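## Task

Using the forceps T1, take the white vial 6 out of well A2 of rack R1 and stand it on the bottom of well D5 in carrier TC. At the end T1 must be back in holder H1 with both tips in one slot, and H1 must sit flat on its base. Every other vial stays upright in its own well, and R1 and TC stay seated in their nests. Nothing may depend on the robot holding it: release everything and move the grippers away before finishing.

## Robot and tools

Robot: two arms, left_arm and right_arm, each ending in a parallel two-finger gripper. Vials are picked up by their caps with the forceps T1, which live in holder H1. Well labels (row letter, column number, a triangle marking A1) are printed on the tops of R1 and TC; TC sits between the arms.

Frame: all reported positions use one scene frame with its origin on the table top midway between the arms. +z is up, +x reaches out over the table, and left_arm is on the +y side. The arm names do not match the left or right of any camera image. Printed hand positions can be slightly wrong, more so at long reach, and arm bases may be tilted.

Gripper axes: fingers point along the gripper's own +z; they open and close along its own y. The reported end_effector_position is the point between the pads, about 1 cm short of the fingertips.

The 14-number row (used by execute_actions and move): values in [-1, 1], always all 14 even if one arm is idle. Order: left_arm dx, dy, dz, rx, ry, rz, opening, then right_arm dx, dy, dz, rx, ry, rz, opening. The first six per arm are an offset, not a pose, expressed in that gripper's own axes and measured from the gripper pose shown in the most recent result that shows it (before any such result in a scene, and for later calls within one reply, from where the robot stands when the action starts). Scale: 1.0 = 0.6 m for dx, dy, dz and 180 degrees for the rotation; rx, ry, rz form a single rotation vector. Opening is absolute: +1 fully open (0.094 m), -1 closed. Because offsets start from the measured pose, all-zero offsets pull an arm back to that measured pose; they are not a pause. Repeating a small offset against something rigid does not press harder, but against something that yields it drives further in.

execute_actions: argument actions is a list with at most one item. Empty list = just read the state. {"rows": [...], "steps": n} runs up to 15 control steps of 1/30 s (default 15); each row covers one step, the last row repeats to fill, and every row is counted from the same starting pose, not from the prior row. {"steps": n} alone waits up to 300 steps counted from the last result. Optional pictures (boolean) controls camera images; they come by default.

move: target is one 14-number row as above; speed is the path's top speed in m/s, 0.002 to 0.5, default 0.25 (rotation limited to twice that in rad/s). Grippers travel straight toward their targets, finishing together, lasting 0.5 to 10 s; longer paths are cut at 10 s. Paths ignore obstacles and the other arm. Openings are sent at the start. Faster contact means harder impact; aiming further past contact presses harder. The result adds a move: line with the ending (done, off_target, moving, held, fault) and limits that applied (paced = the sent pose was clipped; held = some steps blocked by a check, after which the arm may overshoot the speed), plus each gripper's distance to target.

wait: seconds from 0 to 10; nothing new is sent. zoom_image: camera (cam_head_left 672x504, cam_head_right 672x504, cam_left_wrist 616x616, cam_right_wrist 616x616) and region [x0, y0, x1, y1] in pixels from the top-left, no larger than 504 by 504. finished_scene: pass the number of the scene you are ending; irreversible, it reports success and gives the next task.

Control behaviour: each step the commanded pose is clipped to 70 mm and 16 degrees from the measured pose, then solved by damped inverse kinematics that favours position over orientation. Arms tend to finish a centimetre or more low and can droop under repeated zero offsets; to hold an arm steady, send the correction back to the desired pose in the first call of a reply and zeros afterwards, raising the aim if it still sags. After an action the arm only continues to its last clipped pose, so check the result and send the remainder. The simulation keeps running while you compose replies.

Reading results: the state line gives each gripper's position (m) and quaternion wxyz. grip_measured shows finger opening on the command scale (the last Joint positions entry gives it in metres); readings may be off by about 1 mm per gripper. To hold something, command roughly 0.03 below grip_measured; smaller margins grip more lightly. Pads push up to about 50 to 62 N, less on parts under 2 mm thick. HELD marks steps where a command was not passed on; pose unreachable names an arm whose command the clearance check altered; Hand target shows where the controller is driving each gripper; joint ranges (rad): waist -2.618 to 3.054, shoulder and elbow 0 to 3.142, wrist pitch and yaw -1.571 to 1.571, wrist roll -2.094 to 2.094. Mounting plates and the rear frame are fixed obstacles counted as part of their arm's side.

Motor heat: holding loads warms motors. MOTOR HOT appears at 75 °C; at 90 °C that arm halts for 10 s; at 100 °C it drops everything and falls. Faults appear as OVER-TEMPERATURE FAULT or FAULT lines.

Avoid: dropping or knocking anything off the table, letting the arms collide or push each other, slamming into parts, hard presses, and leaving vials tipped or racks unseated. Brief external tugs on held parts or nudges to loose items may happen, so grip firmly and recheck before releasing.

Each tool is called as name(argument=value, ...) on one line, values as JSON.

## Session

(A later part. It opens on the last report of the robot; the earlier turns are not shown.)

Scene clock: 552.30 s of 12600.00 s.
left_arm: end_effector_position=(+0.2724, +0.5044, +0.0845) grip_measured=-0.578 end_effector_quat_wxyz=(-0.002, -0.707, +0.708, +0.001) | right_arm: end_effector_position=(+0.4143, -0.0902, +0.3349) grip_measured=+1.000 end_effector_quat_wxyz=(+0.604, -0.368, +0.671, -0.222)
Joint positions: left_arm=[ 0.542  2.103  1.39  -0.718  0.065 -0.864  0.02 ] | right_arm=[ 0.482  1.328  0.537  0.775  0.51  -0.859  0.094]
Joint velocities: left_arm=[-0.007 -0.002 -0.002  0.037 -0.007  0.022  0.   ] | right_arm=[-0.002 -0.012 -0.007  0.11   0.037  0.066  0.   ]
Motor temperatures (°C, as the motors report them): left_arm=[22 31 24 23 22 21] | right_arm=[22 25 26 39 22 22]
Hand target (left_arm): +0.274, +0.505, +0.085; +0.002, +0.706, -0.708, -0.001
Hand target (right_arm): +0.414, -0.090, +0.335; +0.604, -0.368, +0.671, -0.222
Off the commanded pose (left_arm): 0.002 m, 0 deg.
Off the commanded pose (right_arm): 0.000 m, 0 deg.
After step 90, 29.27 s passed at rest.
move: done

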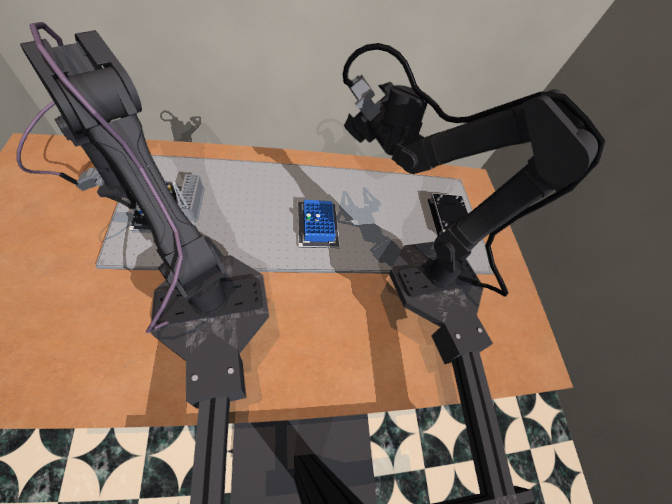

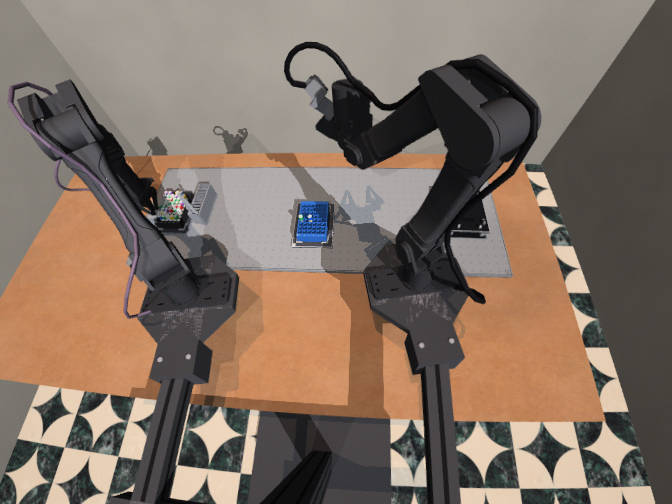

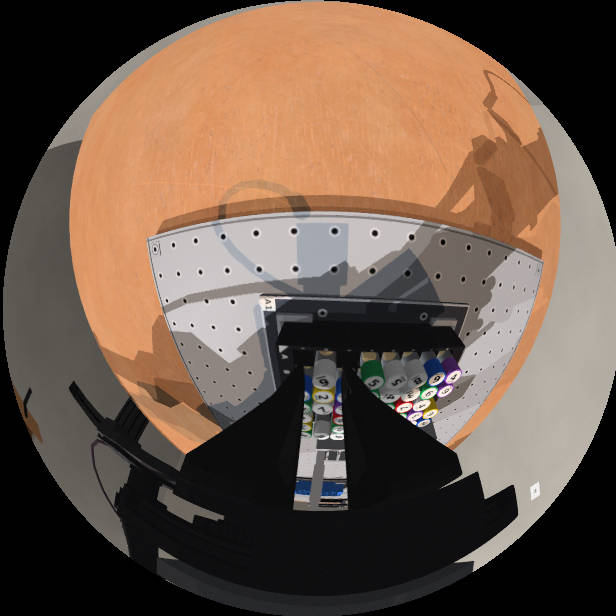

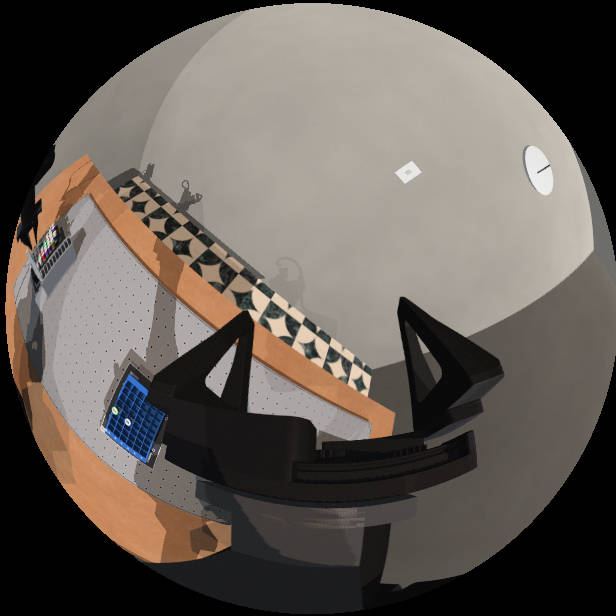

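zoom_image(camera="cam_left_wrist", region=[240, 290, 400, 450])

zoom_image(camera="cam_head_right", region=[130, 180, 200, 235])

Region (240, 290, 400, 450) of cam_left_wrist's 616x616 image, scaled by 3.150, with more detail than that image has.

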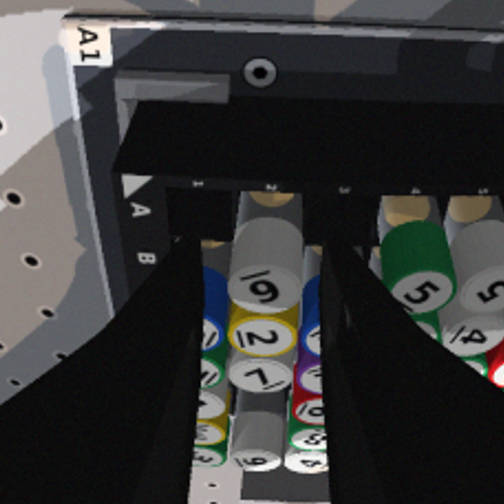

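Region (130, 180, 200, 235) of cam_head_right's 672x504 image, scaled by 7.200, with more detail than that image has; it fills the top 396 rows of this view, and the rest is white.

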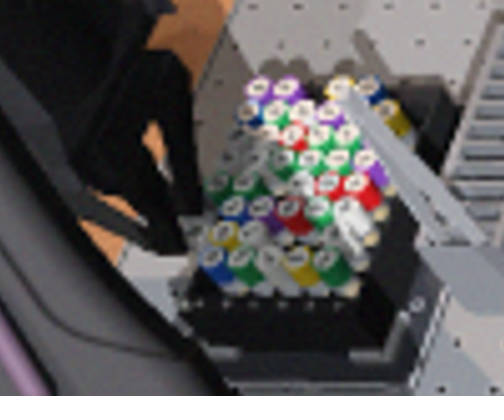

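execute_actions(actions=[{"rows": [[0.0143,-0.0004,0.0197,-0.0077,0.0066,0,-0.58,0,0,0,0,0,0,1],[0.0143,-0.0004,0.0197,-0.0077,0.0066,0,-0.58,0,0,0,0,0,0,1],[0.0143,-0.0004,0.0197,-0.0077,0.0066,0,-0.58,0,0,0,0,0,0,1],[0.0121,-0.0040,0.0105,-0.0041,0.0035,0,-0.58,0,0,0,0,0,0,1]], "steps": 15}])

Scene clock: 672.80 s of 12600.00 s.
left_arm: end_effector_position=(+0.2717, +0.4998, +0.0772) grip_measured=-0.578 end_effector_quat_wxyz=(-0.011, -0.707, +0.707, +0.002) | right_arm: end_effector_position=(+0.4143, -0.0902, +0.3349) grip_measured=+1.000 end_effector_quat_wxyz=(+0.604, -0.368, +0.671, -0.222)
Joint positions: left_arm=[ 0.532  2.122  1.39  -0.717  0.063 -0.873  0.02 ] | right_arm=[ 0.482  1.328  0.537  0.775  0.51  -0.859  0.094]
Joint velocities: left_arm=[-0.012 -0.017 -0.007 -0.037 -0.051  0.022 -0.   ] | right_arm=[-0.017 -0.017 -0.012  0.081 -0.022  0.066  0.   ]
Motor temperatures (°C, as the motors report them): left_arm=[22 32 24 23 22 21] | right_arm=[22 26 26 39 22 22]
Hand target (left_arm): +0.275, +0.497, +0.078; +0.010, +0.707, -0.708, -0.001
Hand target (right_arm): +0.414, -0.090, +0.335; +0.604, -0.368, +0.671, -0.222
Off the commanded pose (left_arm): 0.004 m, 0 deg.
Off the commanded pose (right_arm): 0.000 m, 0 deg.
Steps of this call (steps 1 to 90: nothing new was sent; then 117.00 s passed at rest; steps 91 to 105: all 15 steps of this action). Readings (end_effector_position):
91: left_arm (+0.2723, +0.5040, +0.0838) | right_arm (+0.4143, -0.0902, +0.3349)
92: left_arm (+0.2722, +0.5034, +0.0825) | right_arm (+0.4143, -0.0902, +0.3349)
94: left_arm (+0.2718, +0.5010, +0.0789) | right_arm (+0.4143, -0.0902, +0.3349)
98: left_arm (+0.2717, +0.4998, +0.0772) | right_arm (+0.4143, -0.0902, +0.3349)
105: the state above

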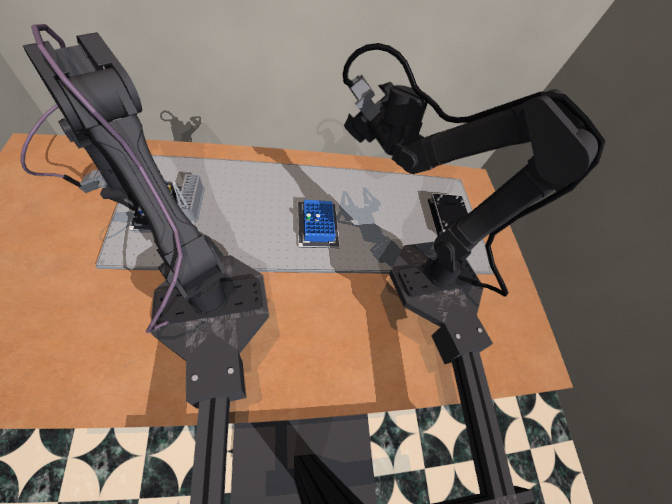

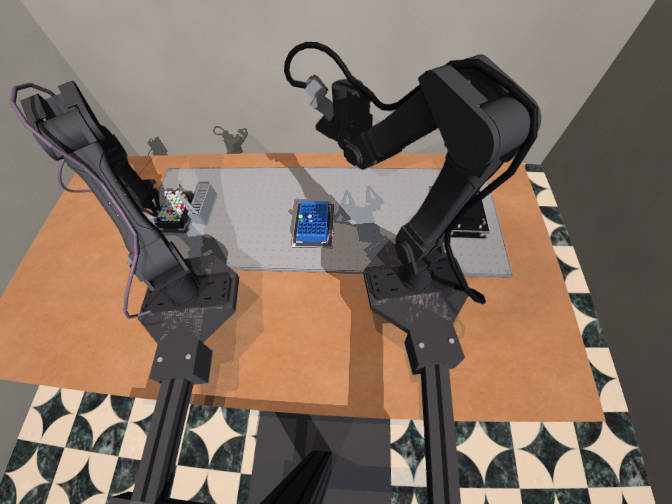

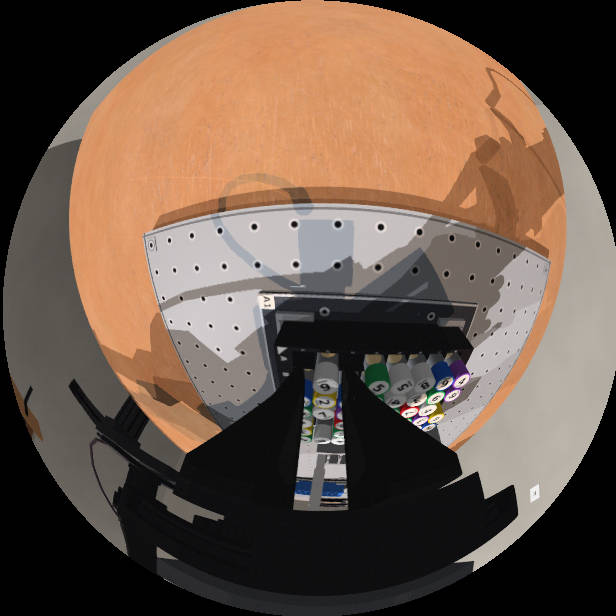

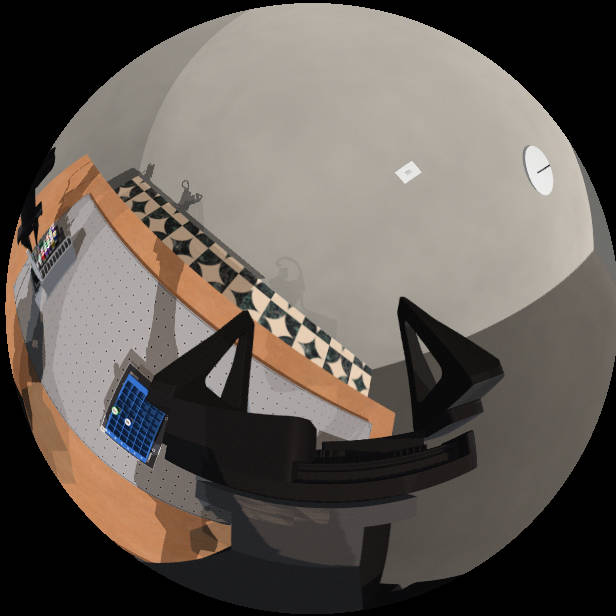

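zoom_image(camera="cam_left_wrist", region=[240, 290, 400, 450])

zoom_image(camera="cam_head_right", region=[130, 180, 200, 235])

Region (240, 290, 400, 450) of cam_left_wrist's 616x616 image, scaled by 3.150, with more detail than that image has.

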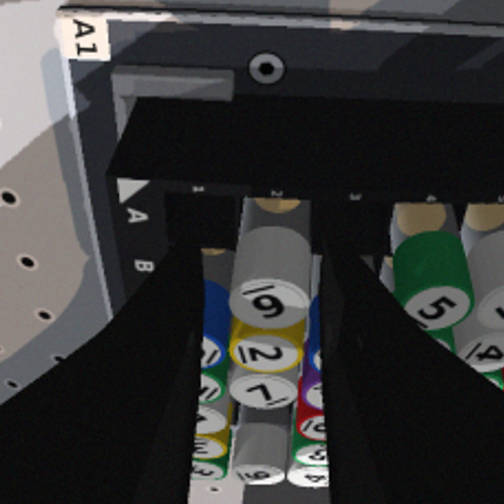

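Region (130, 180, 200, 235) of cam_head_right's 672x504 image, scaled by 7.200, with more detail than that image has; it fills the top 396 rows of this view, and the rest is white.

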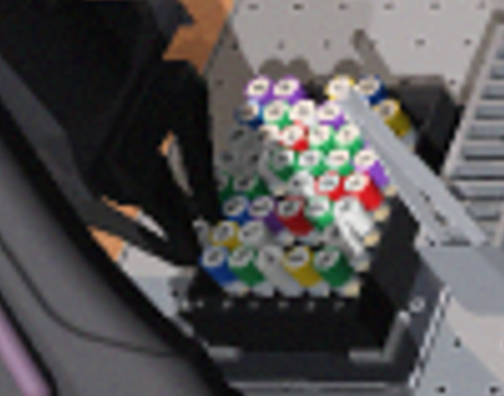

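execute_actions(actions=[{"rows": [[0,0,0,0,0,0,-0.61,0,0,0,0,0,0,1],[0,0,0,0,0,0,-0.64,0,0,0,0,0,0,1],[0,0,0,0,0,0,-0.66,0,0,0,0,0,0,1],[0,0,0,0,0,0,-0.68,0,0,0,0,0,0,1],[0,0,0,0,0,0,-0.69,0,0,0,0,0,0,1],[0,0,0,0,0,0,-0.70,0,0,0,0,0,0,1],[0,0,0,0,0,0,-0.71,0,0,0,0,0,0,1],[0,0,0,0,0,0,-0.72,0,0,0,0,0,0,1],[0,0,0,0,0,0,-0.73,0,0,0,0,0,0,1],[0,0,0,0,0,0,-0.74,0,0,0,0,0,0,1],[0,0,0,0,0,0,-0.75,0,0,0,0,0,0,1],[0,0,0,0,0,0,-0.76,0,0,0,0,0,0,1]], "steps": 15}])

Scene clock: 692.77 s of 12600.00 s.
left_arm: end_effector_position=(+0.2724, +0.4997, +0.0772) grip_measured=-0.751 end_effector_quat_wxyz=(-0.010, -0.707, +0.707, +0.001) | right_arm: end_effector_position=(+0.4143, -0.0902, +0.3349) grip_measured=+1.000 end_effector_quat_wxyz=(+0.604, -0.368, +0.671, -0.222)
Joint positions: left_arm=[ 0.532  2.122  1.39  -0.715  0.066 -0.873  0.012] | right_arm=[ 0.482  1.328  0.537  0.775  0.51  -0.859  0.094]
Joint velocities: left_arm=[-0.007 -0.012 -0.017 -0.022  0.022 -0.007  0.001] | right_arm=[ 0.002  0.007 -0.002 -0.066 -0.022 -0.007  0.   ]
Motor temperatures (°C, as the motors report them): left_arm=[22 33 24 23 22 21] | right_arm=[22 26 26 39 22 22]
Hand target (left_arm): +0.272, +0.500, +0.077; +0.011, +0.707, -0.707, -0.002
Hand target (right_arm): +0.414, -0.090, +0.335; +0.604, -0.368, +0.671, -0.222
Off the commanded pose (left_arm): 0.001 m, 0 deg.
Off the commanded pose (right_arm): 0.000 m, 0 deg.
Steps of this call (steps 1 to 90: nothing new was sent; then 16.47 s passed at rest; steps 91 to 105: all 15 steps of this action). Readings (end_effector_position):
91: left_arm (+0.2717, +0.4998, +0.0772) | right_arm (+0.4143, -0.0902, +0.3349)
92: left_arm (+0.2716, +0.4999, +0.0772) | right_arm (+0.4143, -0.0902, +0.3349)
94: left_arm (+0.2716, +0.4999, +0.0772) | right_arm (+0.4143, -0.0902, +0.3349)
98: left_arm (+0.2721, +0.4998, +0.0772) | right_arm (+0.4143, -0.0902, +0.3349)
105: the state above

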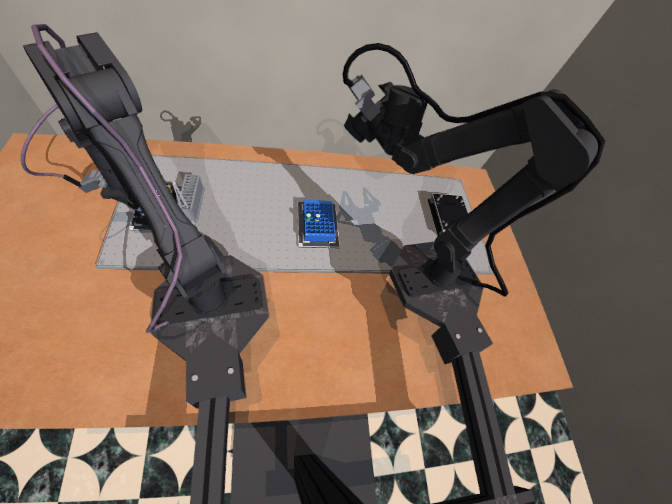

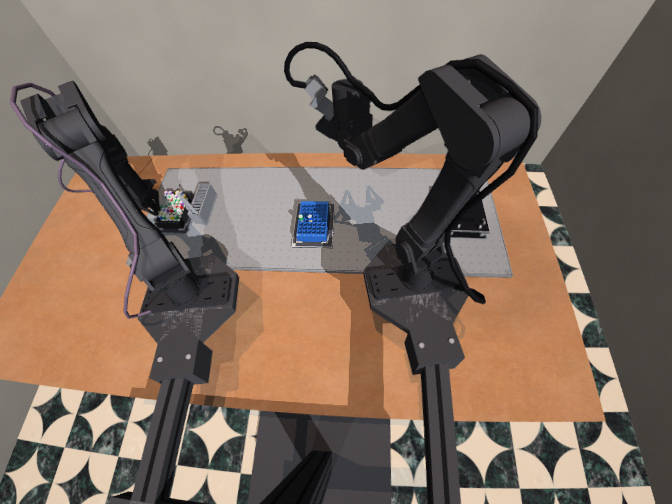

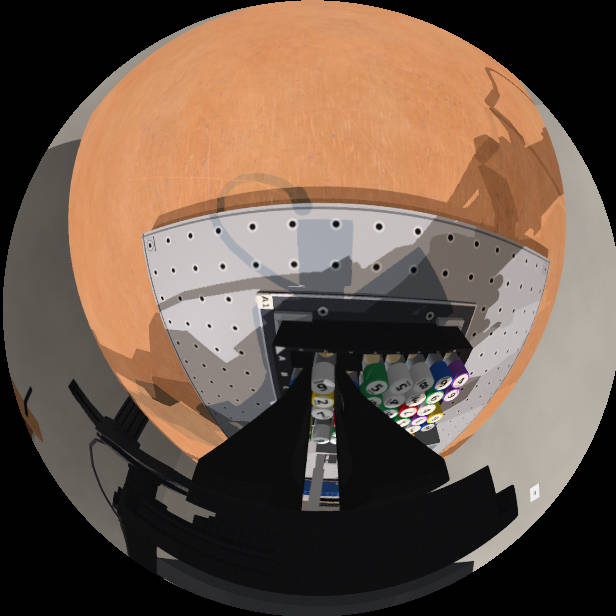

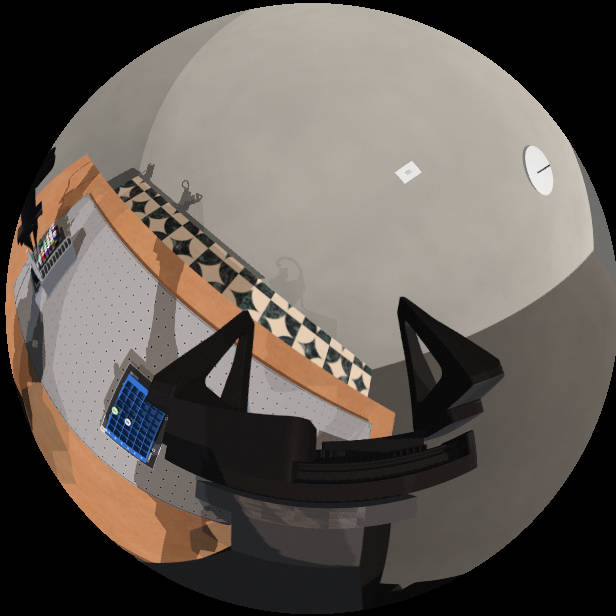

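execute_actions(actions=[{"rows": [[0,0,0,0,0,0,-0.77,0,0,0,0,0,0,1],[0,0,0,0,0,0,-0.78,0,0,0,0,0,0,1]], "steps": 6}], pictures=false)

execute_actions(actions=[{"rows": [[-0.0149,-0.0108,-0.0430,0.0140,-0.0119,0,-0.78,0,0,0,0,0,0,1],[-0.0148,-0.0108,-0.0464,0.0144,-0.0123,0,-0.78,0,0,0,0,0,0,1],[-0.0128,-0.0075,-0.0417,0.0116,-0.0099,0,-0.78,0,0,0,0,0,0,1],[-0.0127,-0.0075,-0.0450,0.0120,-0.0103,0,-0.78,0,0,0,0,0,0,1],[-0.0127,-0.0074,-0.0484,0.0124,-0.0106,0,-0.78,0,0,0,0,0,0,1],[-0.0127,-0.0074,-0.0517,0.0128,-0.0110,0,-0.78,0,0,0,0,0,0,1],[-0.0126,-0.0073,-0.0550,0.0132,-0.0113,0,-0.78,0,0,0,0,0,0,1],[-0.0108,-0.0044,-0.0510,0.0107,-0.0092,0,-0.78,0,0,0,0,0,0,1]], "steps": 15}])

Scene clock: 786.03 s of 12600.00 s.
left_arm: end_effector_position=(+0.2724, +0.4998, +0.0771) grip_measured=-0.767 end_effector_quat_wxyz=(-0.010, -0.707, +0.707, +0.001) | right_arm: end_effector_position=(+0.4143, -0.0902, +0.3349) grip_measured=+1.000 end_effector_quat_wxyz=(+0.604, -0.368, +0.671, -0.222)
Joint positions: left_arm=[ 0.532  2.122  1.39  -0.714  0.066 -0.873  0.011] | right_arm=[ 0.482  1.328  0.537  0.775  0.51  -0.859  0.094]
Joint velocities: left_arm=[ 0.012  0.007 -0.002 -0.022  0.037  0.007 -0.001] | right_arm=[-0.002  0.002 -0.012  0.081 -0.037 -0.007  0.   ]
Motor temperatures (°C, as the motors report them): left_arm=[22 33 24 23 22 21] | right_arm=[22 26 26 40 22 22]
Hand target (left_arm): +0.272, +0.500, +0.077; +0.010, +0.707, -0.707, -0.001
Hand target (right_arm): +0.414, -0.090, +0.335; +0.604, -0.368, +0.671, -0.222
Off the commanded pose (left_arm): 0.000 m, 0 deg.
Off the commanded pose (right_arm): 0.000 m, 0 deg.
Steps of this call (steps 1 to 90: nothing new was sent; then 90.07 s passed at rest; steps 91 to 96: all 6 steps of this action). Readings (end_effector_position):
91: left_arm (+0.2724, +0.4998, +0.0771) | right_arm (+0.4143, -0.0902, +0.3349)
92: left_arm (+0.2724, +0.4998, +0.0771) | right_arm (+0.4143, -0.0902, +0.3349)
94: left_arm (+0.2724, +0.4998, +0.0771) | right_arm (+0.4143, -0.0902, +0.3349)
96: the state above

Scene clock: 786.53 s of 12600.00 s.
left_arm: end_effector_position=(+0.2730, +0.4991, +0.0911) grip_measured=-0.767 end_effector_quat_wxyz=(-0.006, -0.706, +0.708, +0.000) | right_arm: end_effector_position=(+0.4143, -0.0902, +0.3349) grip_measured=+1.000 end_effector_quat_wxyz=(+0.604, -0.368, +0.671, -0.222)
Joint positions: left_arm=[ 0.532  2.085  1.39  -0.743  0.066 -0.871  0.011] | right_arm=[ 0.482  1.328  0.537  0.775  0.51  -0.859  0.094]
Joint velocities: left_arm=[ 0.002 -0.002 -0.027 -0.066 -0.022 -0.037 -0.001] | right_arm=[ 0.007 -0.002 -0.002 -0.051 -0.066 -0.051  0.   ]
Motor temperatures (°C, as the motors report them): left_arm=[22 33 24 23 22 21] | right_arm=[22 26 26 40 22 22]
Hand target (left_arm): +0.276, +0.507, +0.108; -0.012, +0.707, -0.707, +0.000
Hand target (right_arm): +0.414, -0.090, +0.335; +0.604, -0.368, +0.671, -0.222
Off the commanded pose (left_arm): 0.018 m, 2 deg.
Off the commanded pose (right_arm): 0.000 m, 0 deg.
Steps of this call (steps 1 to 15: all 15 steps of this action). Readings (end_effector_position):
1: left_arm (+0.2727, +0.5000, +0.0777) | right_arm (+0.4143, -0.0902, +0.3349)
2: left_arm (+0.2730, +0.5001, +0.0788) | right_arm (+0.4143, -0.0902, +0.3349)
4: left_arm (+0.2735, +0.5001, +0.0824) | right_arm (+0.4143, -0.0902, +0.3349)
8: left_arm (+0.2731, +0.4994, +0.0891) | right_arm (+0.4143, -0.0902, +0.3349)
15: the state above

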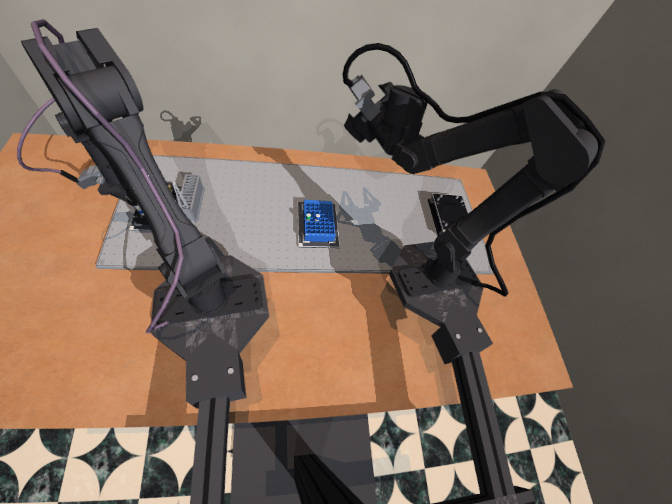

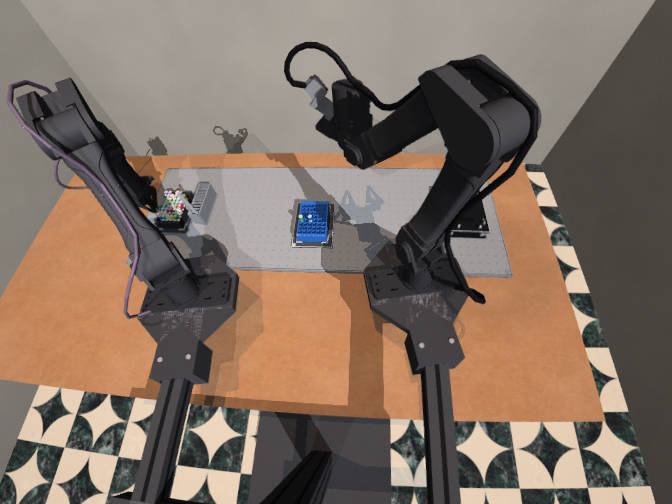

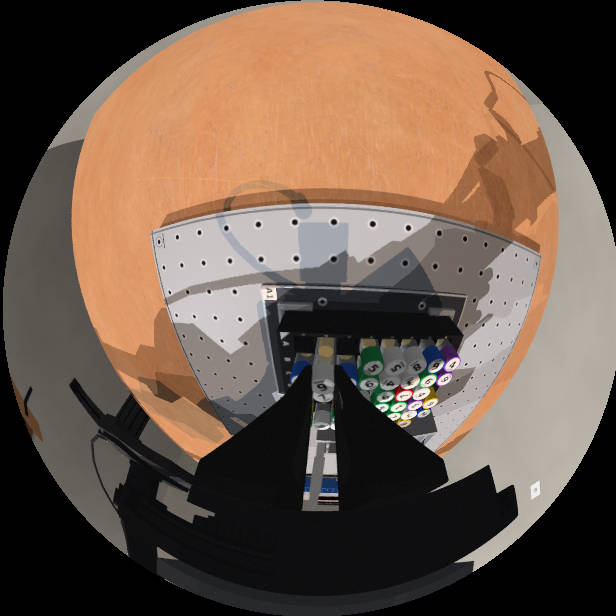

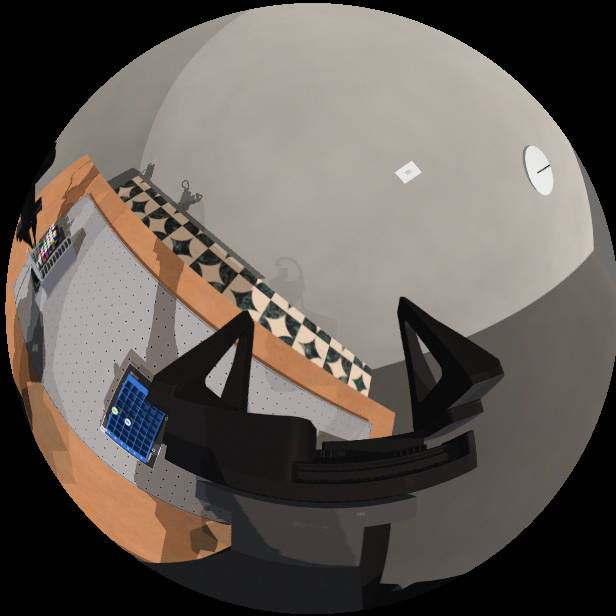

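zoom_image(camera="cam_left_wrist", region=[240, 290, 400, 450])

Region (240, 290, 400, 450) of cam_left_wrist's 616x616 image, scaled by 3.150, with more detail than that image has.

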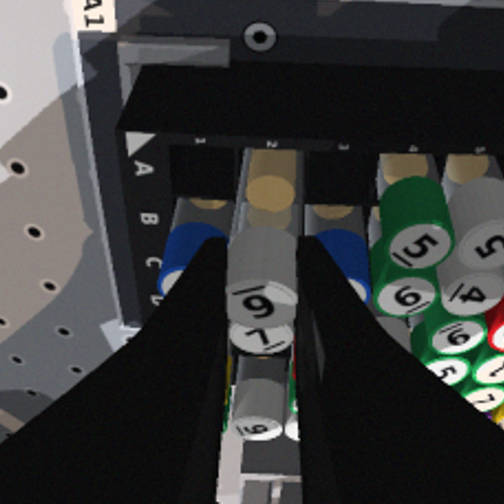

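execute_actions(actions=[{"rows": [[-0.0149,-0.0108,-0.0430,0.0140,-0.0119,0,-0.8,0,0,0,0,0,0,1],[-0.0148,-0.0108,-0.0464,0.0144,-0.0123,0,-0.8,0,0,0,0,0,0,1],[-0.0128,-0.0075,-0.0417,0.0116,-0.0099,0,-0.8,0,0,0,0,0,0,1],[-0.0127,-0.0075,-0.0450,0.0120,-0.0103,0,-0.8,0,0,0,0,0,0,1],[-0.0127,-0.0074,-0.0484,0.0124,-0.0106,0,-0.8,0,0,0,0,0,0,1],[-0.0127,-0.0074,-0.0517,0.0128,-0.0110,0,-0.8,0,0,0,0,0,0,1],[-0.0126,-0.0073,-0.0550,0.0132,-0.0113,0,-0.8,0,0,0,0,0,0,1],[-0.0126,-0.0073,-0.0584,0.0136,-0.0117,0,-0.8,0,0,0,0,0,0,1],[-0.0125,-0.0072,-0.0617,0.0141,-0.0120,0,-0.8,0,0,0,0,0,0,1],[-0.0125,-0.0072,-0.0650,0.0145,-0.0124,0,-0.8,0,0,0,0,0,0,1],[-0.0125,-0.0071,-0.0684,0.0149,-0.0127,0,-0.8,0,0,0,0,0,0,1],[-0.0124,-0.0071,-0.0717,0.0153,-0.0131,0,-0.8,0,0,0,0,0,0,1],[-0.0124,-0.0070,-0.0750,0.0157,-0.0134,0,-0.8,0,0,0,0,0,0,1],[-0.0123,-0.0070,-0.0784,0.0161,-0.0138,0,-0.8,0,0,0,0,0,0,1],[-0.0123,-0.0070,-0.0817,0.0165,-0.0141,0,-0.8,0,0,0,0,0,0,1]], "steps": 15}], pictures=false)

wait(seconds=0.3)

Scene clock: 819.83 s of 12600.00 s.
left_arm: end_effector_position=(+0.2747, +0.4987, +0.1165) grip_measured=-0.781 end_effector_quat_wxyz=(+0.008, -0.705, +0.709, +0.000) | right_arm: end_effector_position=(+0.4143, -0.0902, +0.3349) grip_measured=+1.000 end_effector_quat_wxyz=(+0.604, -0.368, +0.671, -0.222)
Joint positions: left_arm=[ 0.532  2.015  1.39  -0.786  0.064 -0.87   0.01 ] | right_arm=[ 0.482  1.328  0.537  0.775  0.51  -0.859  0.094]
Joint velocities: left_arm=[ 0.002 -0.154 -0.002 -0.168  0.051 -0.022 -0.001] | right_arm=[ 0.012  0.007 -0.002 -0.051 -0.051 -0.007  0.   ]
Motor temperatures (°C, as the motors report them): left_arm=[22 35 24 23 22 21] | right_arm=[22 26 26 40 22 22]
Hand target (left_arm): +0.278, +0.507, +0.140; -0.029, +0.706, -0.708, +0.001
Hand target (right_arm): +0.414, -0.090, +0.335; +0.604, -0.368, +0.671, -0.222
Off the commanded pose (left_arm): 0.025 m, 2 deg.
Off the commanded pose (right_arm): 0.000 m, 0 deg.
Steps of this call (steps 1 to 90: nothing new was sent; then 29.80 s passed at rest; steps 91 to 105: all 15 steps of this action). Readings (end_effector_position):
91: left_arm (+0.2731, +0.4991, +0.0916) | right_arm (+0.4143, -0.0902, +0.3349)
92: left_arm (+0.2732, +0.4992, +0.0926) | right_arm (+0.4143, -0.0902, +0.3349)
94: left_arm (+0.2731, +0.4990, +0.0957) | right_arm (+0.4143, -0.0902, +0.3349)
98: left_arm (+0.2729, +0.4985, +0.1023) | right_arm (+0.4143, -0.0902, +0.3349)
105: the state above

Scene clock: 820.13 s of 12600.00 s.
left_arm: end_effector_position=(+0.2742, +0.4980, +0.1215) grip_measured=-0.781 end_effector_quat_wxyz=(+0.009, -0.705, +0.709, +0.000) | right_arm: end_effector_position=(+0.4143, -0.0902, +0.3349) grip_measured=+1.000 end_effector_quat_wxyz=(+0.604, -0.368, +0.671, -0.222)
Joint positions: left_arm=[ 0.532  2.002  1.39  -0.798  0.064 -0.87   0.01 ] | right_arm=[ 0.482  1.328  0.537  0.775  0.51  -0.859  0.094]
Joint velocities: left_arm=[-0.012 -0.007  0.017 -0.007 -0.007 -0.037 -0.001] | right_arm=[-0.012 -0.027  0.002 -0.037  0.066 -0.037  0.   ]
Motor temperatures (°C, as the motors report them): left_arm=[22 35 24 23 22 21] | right_arm=[22 26 26 40 22 22]
Hand target (left_arm): +0.278, +0.507, +0.140; -0.029, +0.706, -0.708, +0.001
Hand target (right_arm): +0.414, -0.090, +0.335; +0.604, -0.368, +0.671, -0.222
Off the commanded pose (left_arm): 0.021 m, 2 deg.
Off the commanded pose (right_arm): 0.000 m, 0 deg.
Steps of this call (steps 1 to 9: nothing new was sent). Readings (end_effector_position):
1: left_arm (+0.2748, +0.4987, +0.1184) | right_arm (+0.4143, -0.0902, +0.3349)
2: left_arm (+0.2749, +0.4987, +0.1199) | right_arm (+0.4143, -0.0902, +0.3349)
4: left_arm (+0.2751, +0.4987, +0.1214) | right_arm (+0.4143, -0.0902, +0.3349)
8: left_arm (+0.2743, +0.4980, +0.1215) | right_arm (+0.4143, -0.0902, +0.3349)
9: the state above

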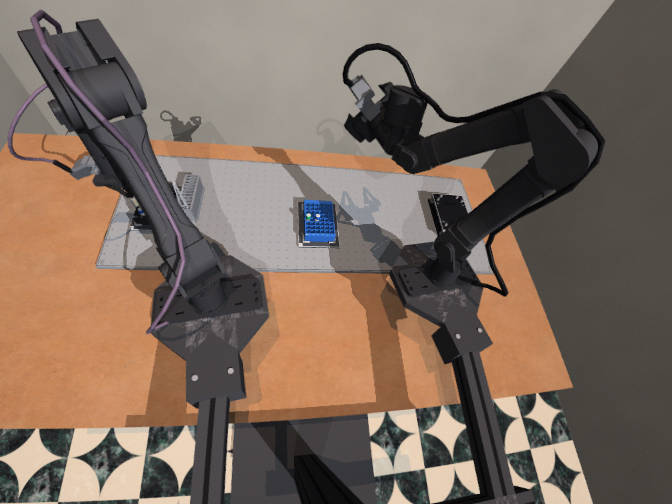

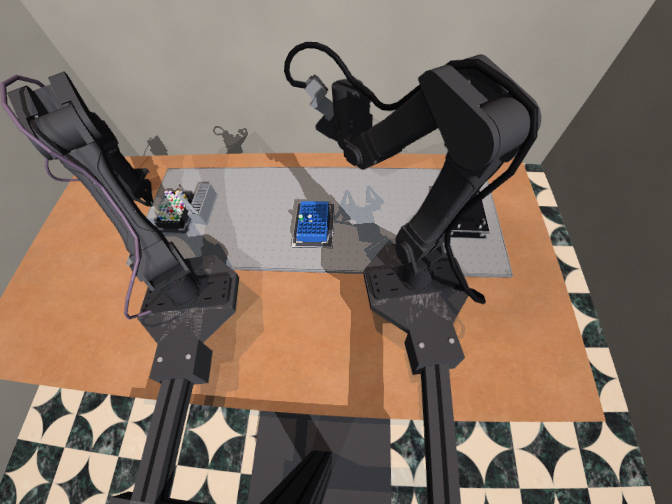

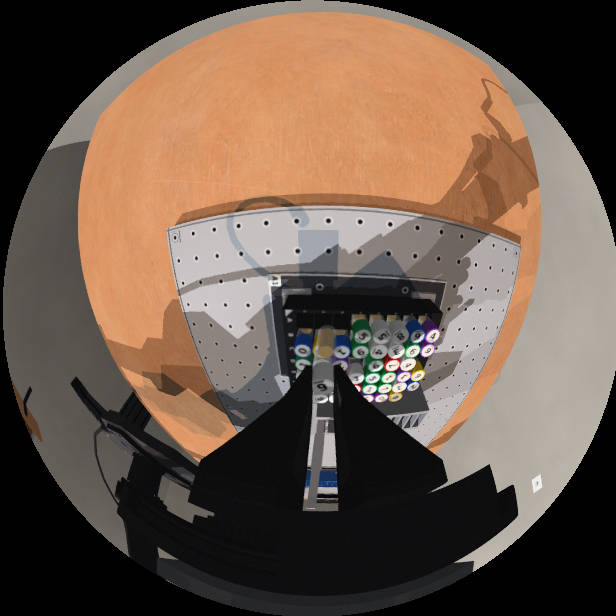

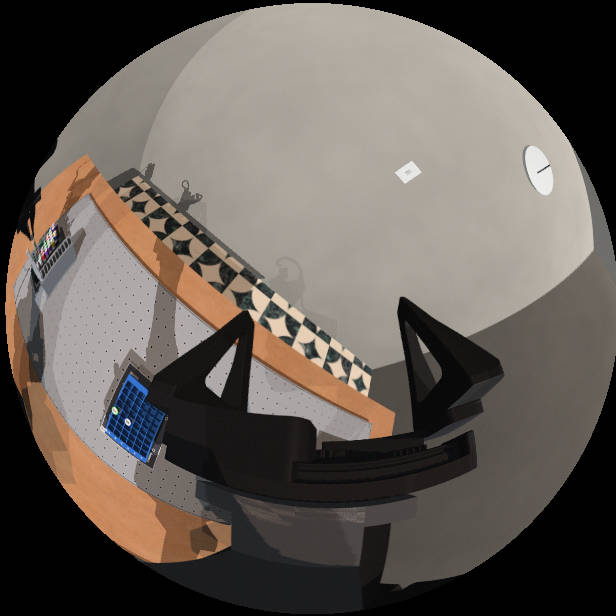

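zoom_image(camera="cam_left_wrist", region=[240, 270, 400, 430])

Region (240, 270, 400, 430) of cam_left_wrist's 616x616 image, scaled by 3.150, with more detail than that image has.

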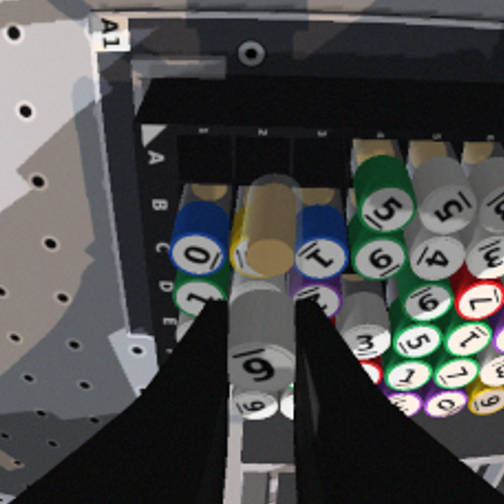

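execute_actions(actions=[{"rows": [[-0.0149,-0.0108,-0.0430,0.0140,-0.0119,0,-0.8,0,0,0,0,0,0,1],[-0.0148,-0.0108,-0.0464,0.0144,-0.0123,0,-0.8,0,0,0,0,0,0,1],[-0.0128,-0.0075,-0.0417,0.0116,-0.0099,0,-0.8,0,0,0,0,0,0,1],[-0.0127,-0.0075,-0.0450,0.0120,-0.0103,0,-0.8,0,0,0,0,0,0,1],[-0.0127,-0.0074,-0.0484,0.0124,-0.0106,0,-0.8,0,0,0,0,0,0,1],[-0.0127,-0.0074,-0.0517,0.0128,-0.0110,0,-0.8,0,0,0,0,0,0,1],[-0.0126,-0.0073,-0.0550,0.0132,-0.0113,0,-0.8,0,0,0,0,0,0,1],[-0.0126,-0.0073,-0.0584,0.0136,-0.0117,0,-0.8,0,0,0,0,0,0,1]], "steps": 12}], pictures=false)

move(target=[0, 0, -0.258, 0, 0, 0, -0.8, 0.395, -0.336, -0.0354, 0.144, 0.1655, 0.038, 1], speed=0.2)

Scene clock: 924.37 s of 12600.00 s.
left_arm: end_effector_position=(+0.2744, +0.4968, +0.1367) grip_measured=-0.781 end_effector_quat_wxyz=(+0.016, -0.704, +0.710, -0.001) | right_arm: end_effector_position=(+0.4143, -0.0902, +0.3349) grip_measured=+1.000 end_effector_quat_wxyz=(+0.604, -0.368, +0.671, -0.222)
Joint positions: left_arm=[ 0.532  1.96   1.39  -0.825  0.064 -0.869  0.01 ] | right_arm=[ 0.482  1.328  0.537  0.775  0.51  -0.859  0.094]
Joint velocities: left_arm=[-0.002 -0.032  0.007 -0.066  0.051 -0.037  0.   ] | right_arm=[ 0.007  0.007 -0.012 -0.051  0.022  0.037  0.   ]
Motor temperatures (°C, as the motors report them): left_arm=[23 36 25 23 22 21] | right_arm=[22 26 26 40 22 22]
Hand target (left_arm): +0.279, +0.505, +0.157; -0.037, +0.704, -0.709, +0.001
Hand target (right_arm): +0.414, -0.090, +0.335; +0.604, -0.368, +0.671, -0.222
Off the commanded pose (left_arm): 0.022 m, 2 deg.
Off the commanded pose (right_arm): 0.000 m, 0 deg.
Steps of this call (steps 1 to 90: nothing new was sent; then 100.83 s passed at rest; steps 91 to 102: all 12 steps of this action). Readings (end_effector_position):
91: left_arm (+0.2738, +0.4976, +0.1219) | right_arm (+0.4143, -0.0902, +0.3349)
92: left_arm (+0.2738, +0.4975, +0.1227) | right_arm (+0.4143, -0.0902, +0.3349)
94: left_arm (+0.2744, +0.4977, +0.1256) | right_arm (+0.4143, -0.0902, +0.3349)
98: left_arm (+0.2746, +0.4974, +0.1322) | right_arm (+0.4143, -0.0902, +0.3349)
102: the state above

Scene clock: 926.93 s of 12600.00 s.
left_arm: end_effector_position=(+0.2724, +0.4882, +0.2707) grip_measured=-0.781 end_effector_quat_wxyz=(-0.012, -0.704, +0.710, +0.002) | right_arm: end_effector_position=(+0.4354, -0.3966, +0.3317) grip_measured=+1.000 end_effector_quat_wxyz=(+0.488, -0.126, +0.754, -0.422)
Joint positions: left_arm=[ 0.542  1.871  1.807 -1.387  0.064 -0.855  0.01 ] | right_arm=[-0.349  1.306  0.536  0.728  0.366 -0.771  0.094]
Joint velocities: left_arm=[-0.012 -0.022  0.002 -0.037  0.051  0.022 -0.001] | right_arm=[ 0.017 -0.017  0.002  0.007 -0.022  0.007  0.   ]
Motor temperatures (°C, as the motors report them): left_arm=[23 36 25 23 22 21] | right_arm=[22 26 26 40 22 22]
Hand target (left_arm): +0.273, +0.493, +0.292; -0.014, +0.704, -0.710, -0.000
Hand target (right_arm): +0.441, -0.400, +0.334; +0.489, -0.121, +0.755, -0.419
Off the commanded pose (left_arm): 0.022 m, 3 deg.
Off the commanded pose (right_arm): 0.007 m, 1 deg.
move: off_target (left_arm)

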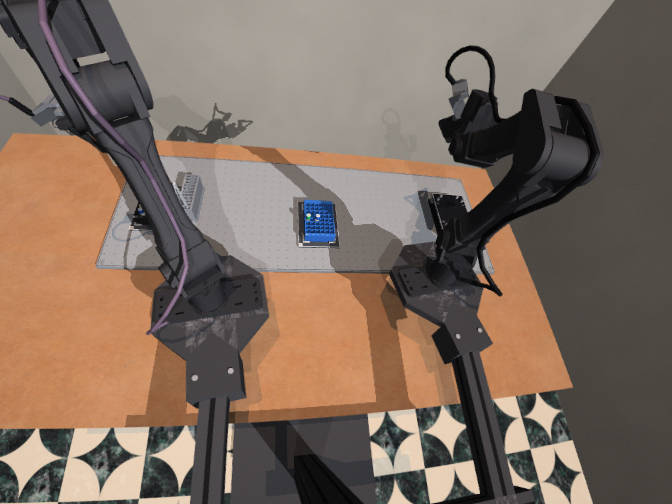

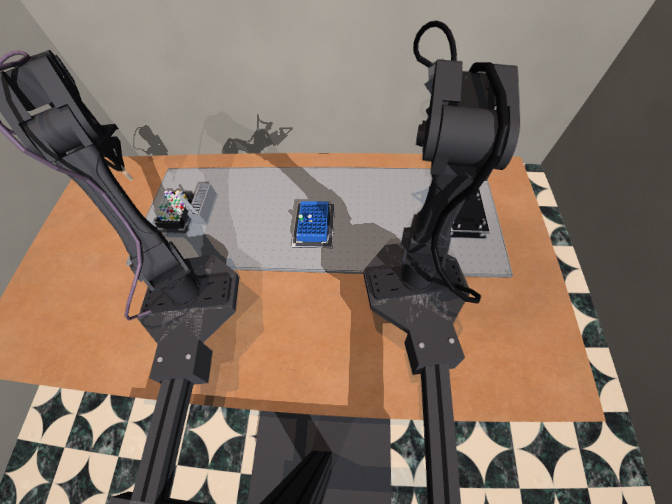

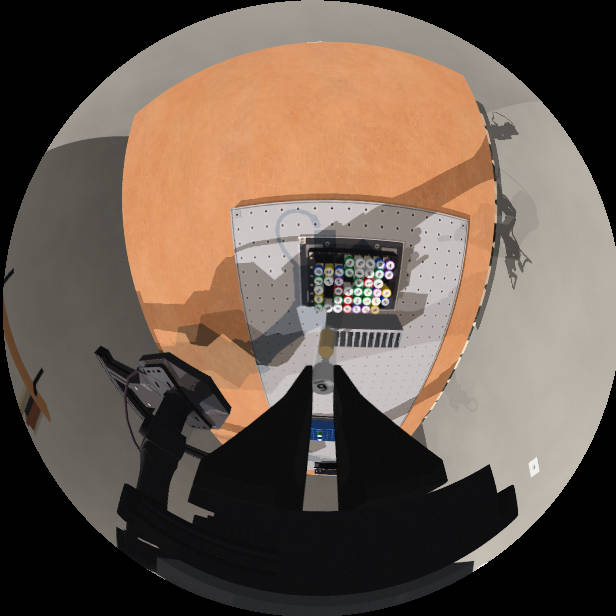

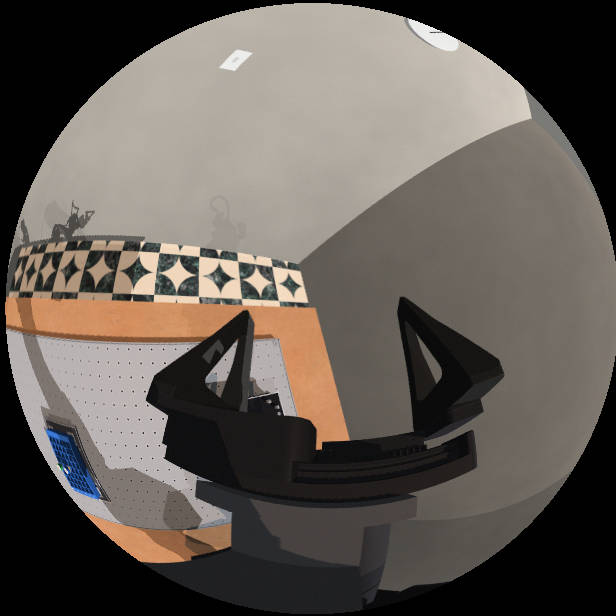

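move(target=[0.8135, -0.0278, -0.0056, -0.0071, -0.0098, 0.4971, -0.8, 0, 0, 0, 0, 0, 0, 1], speed=0.25)

Scene clock: 961.33 s of 12600.00 s.
left_arm: end_effector_position=(+0.2863, -0.0042, +0.2804) grip_measured=-0.780 end_effector_quat_wxyz=(-0.024, -0.010, +1.000, -0.014) | right_arm: end_effector_position=(+0.4354, -0.3965, +0.3317) grip_measured=+1.000 end_effector_quat_wxyz=(+0.488, -0.126, +0.754, -0.422)
Joint positions: left_arm=[-0.903  2.017  1.977 -1.462 -0.081 -0.751  0.01 ] | right_arm=[-0.349  1.306  0.536  0.728  0.366 -0.771  0.094]
Joint velocities: left_arm=[-0.007 -0.007 -0.002  0.022 -0.007 -0.081 -0.001] | right_arm=[-0.007 -0.002 -0.002  0.066  0.022  0.051  0.   ]
Motor temperatures (°C, as the motors report them): left_arm=[23 36 25 23 22 21] | right_arm=[22 25 27 40 22 22]
Hand target (left_arm): +0.289, -0.007, +0.288; -0.015, -0.003, +1.000, -0.016
Hand target (right_arm): +0.435, -0.397, +0.332; +0.488, -0.126, +0.754, -0.422
Off the commanded pose (left_arm): 0.005 m, 4 deg.
Off the commanded pose (right_arm): 0.000 m, 0 deg.
After step 90, 27.67 s passed at rest.
move: off_target (left_arm)

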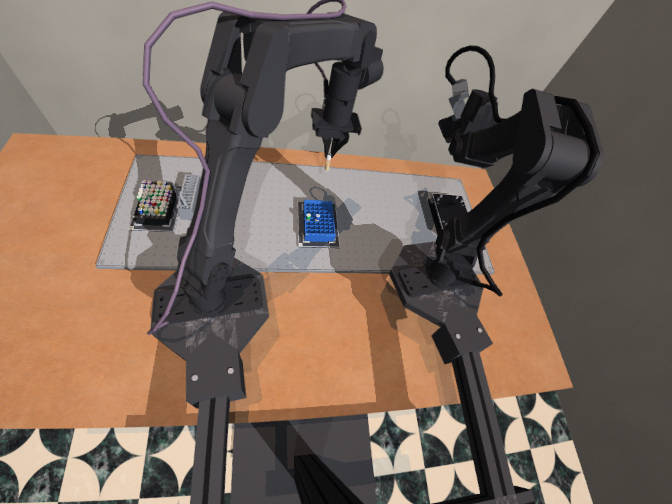

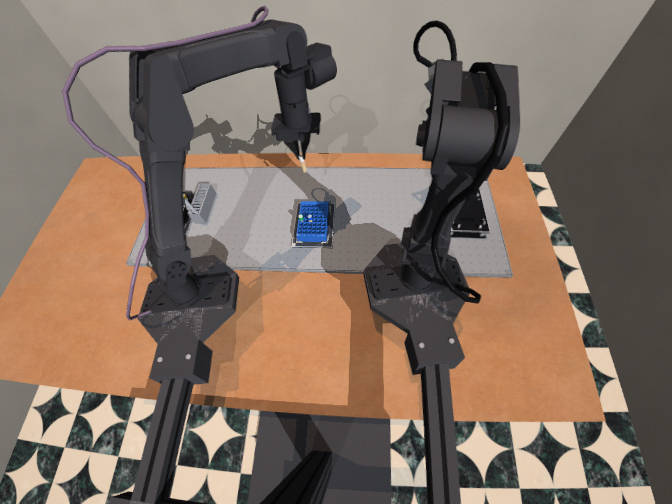

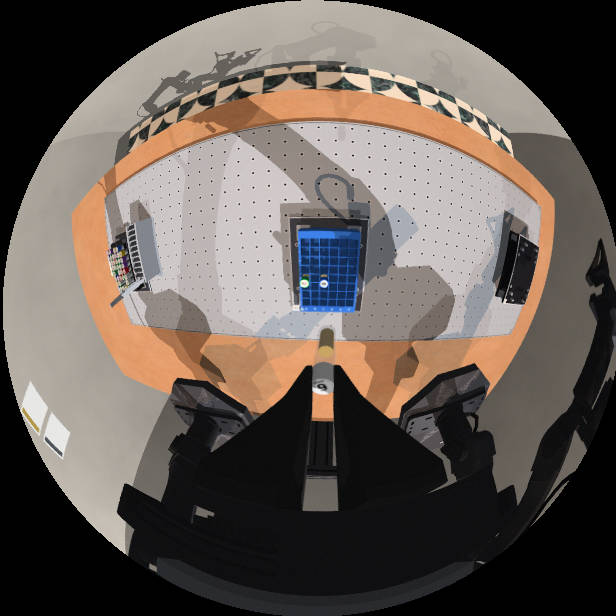

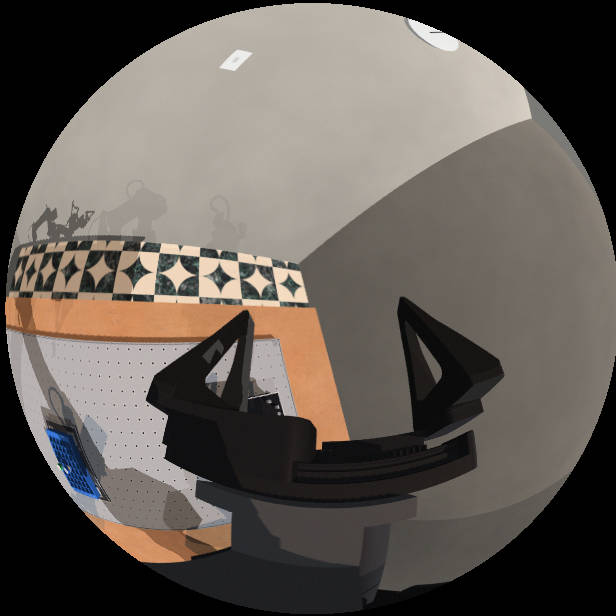

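zoom_image(camera="cam_left_wrist", region=[250, 200, 410, 360])

Region (250, 200, 410, 360) of cam_left_wrist's 616x616 image, scaled by 3.150, with more detail than that image has.

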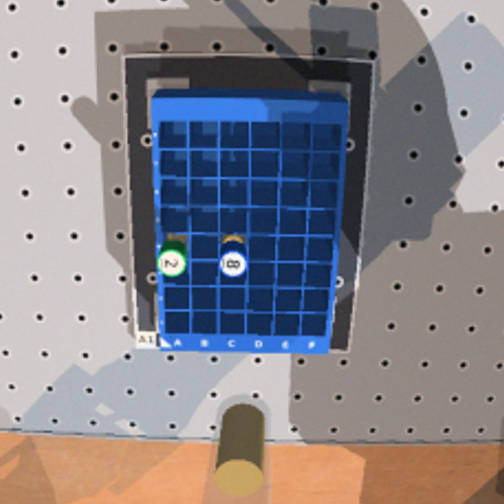

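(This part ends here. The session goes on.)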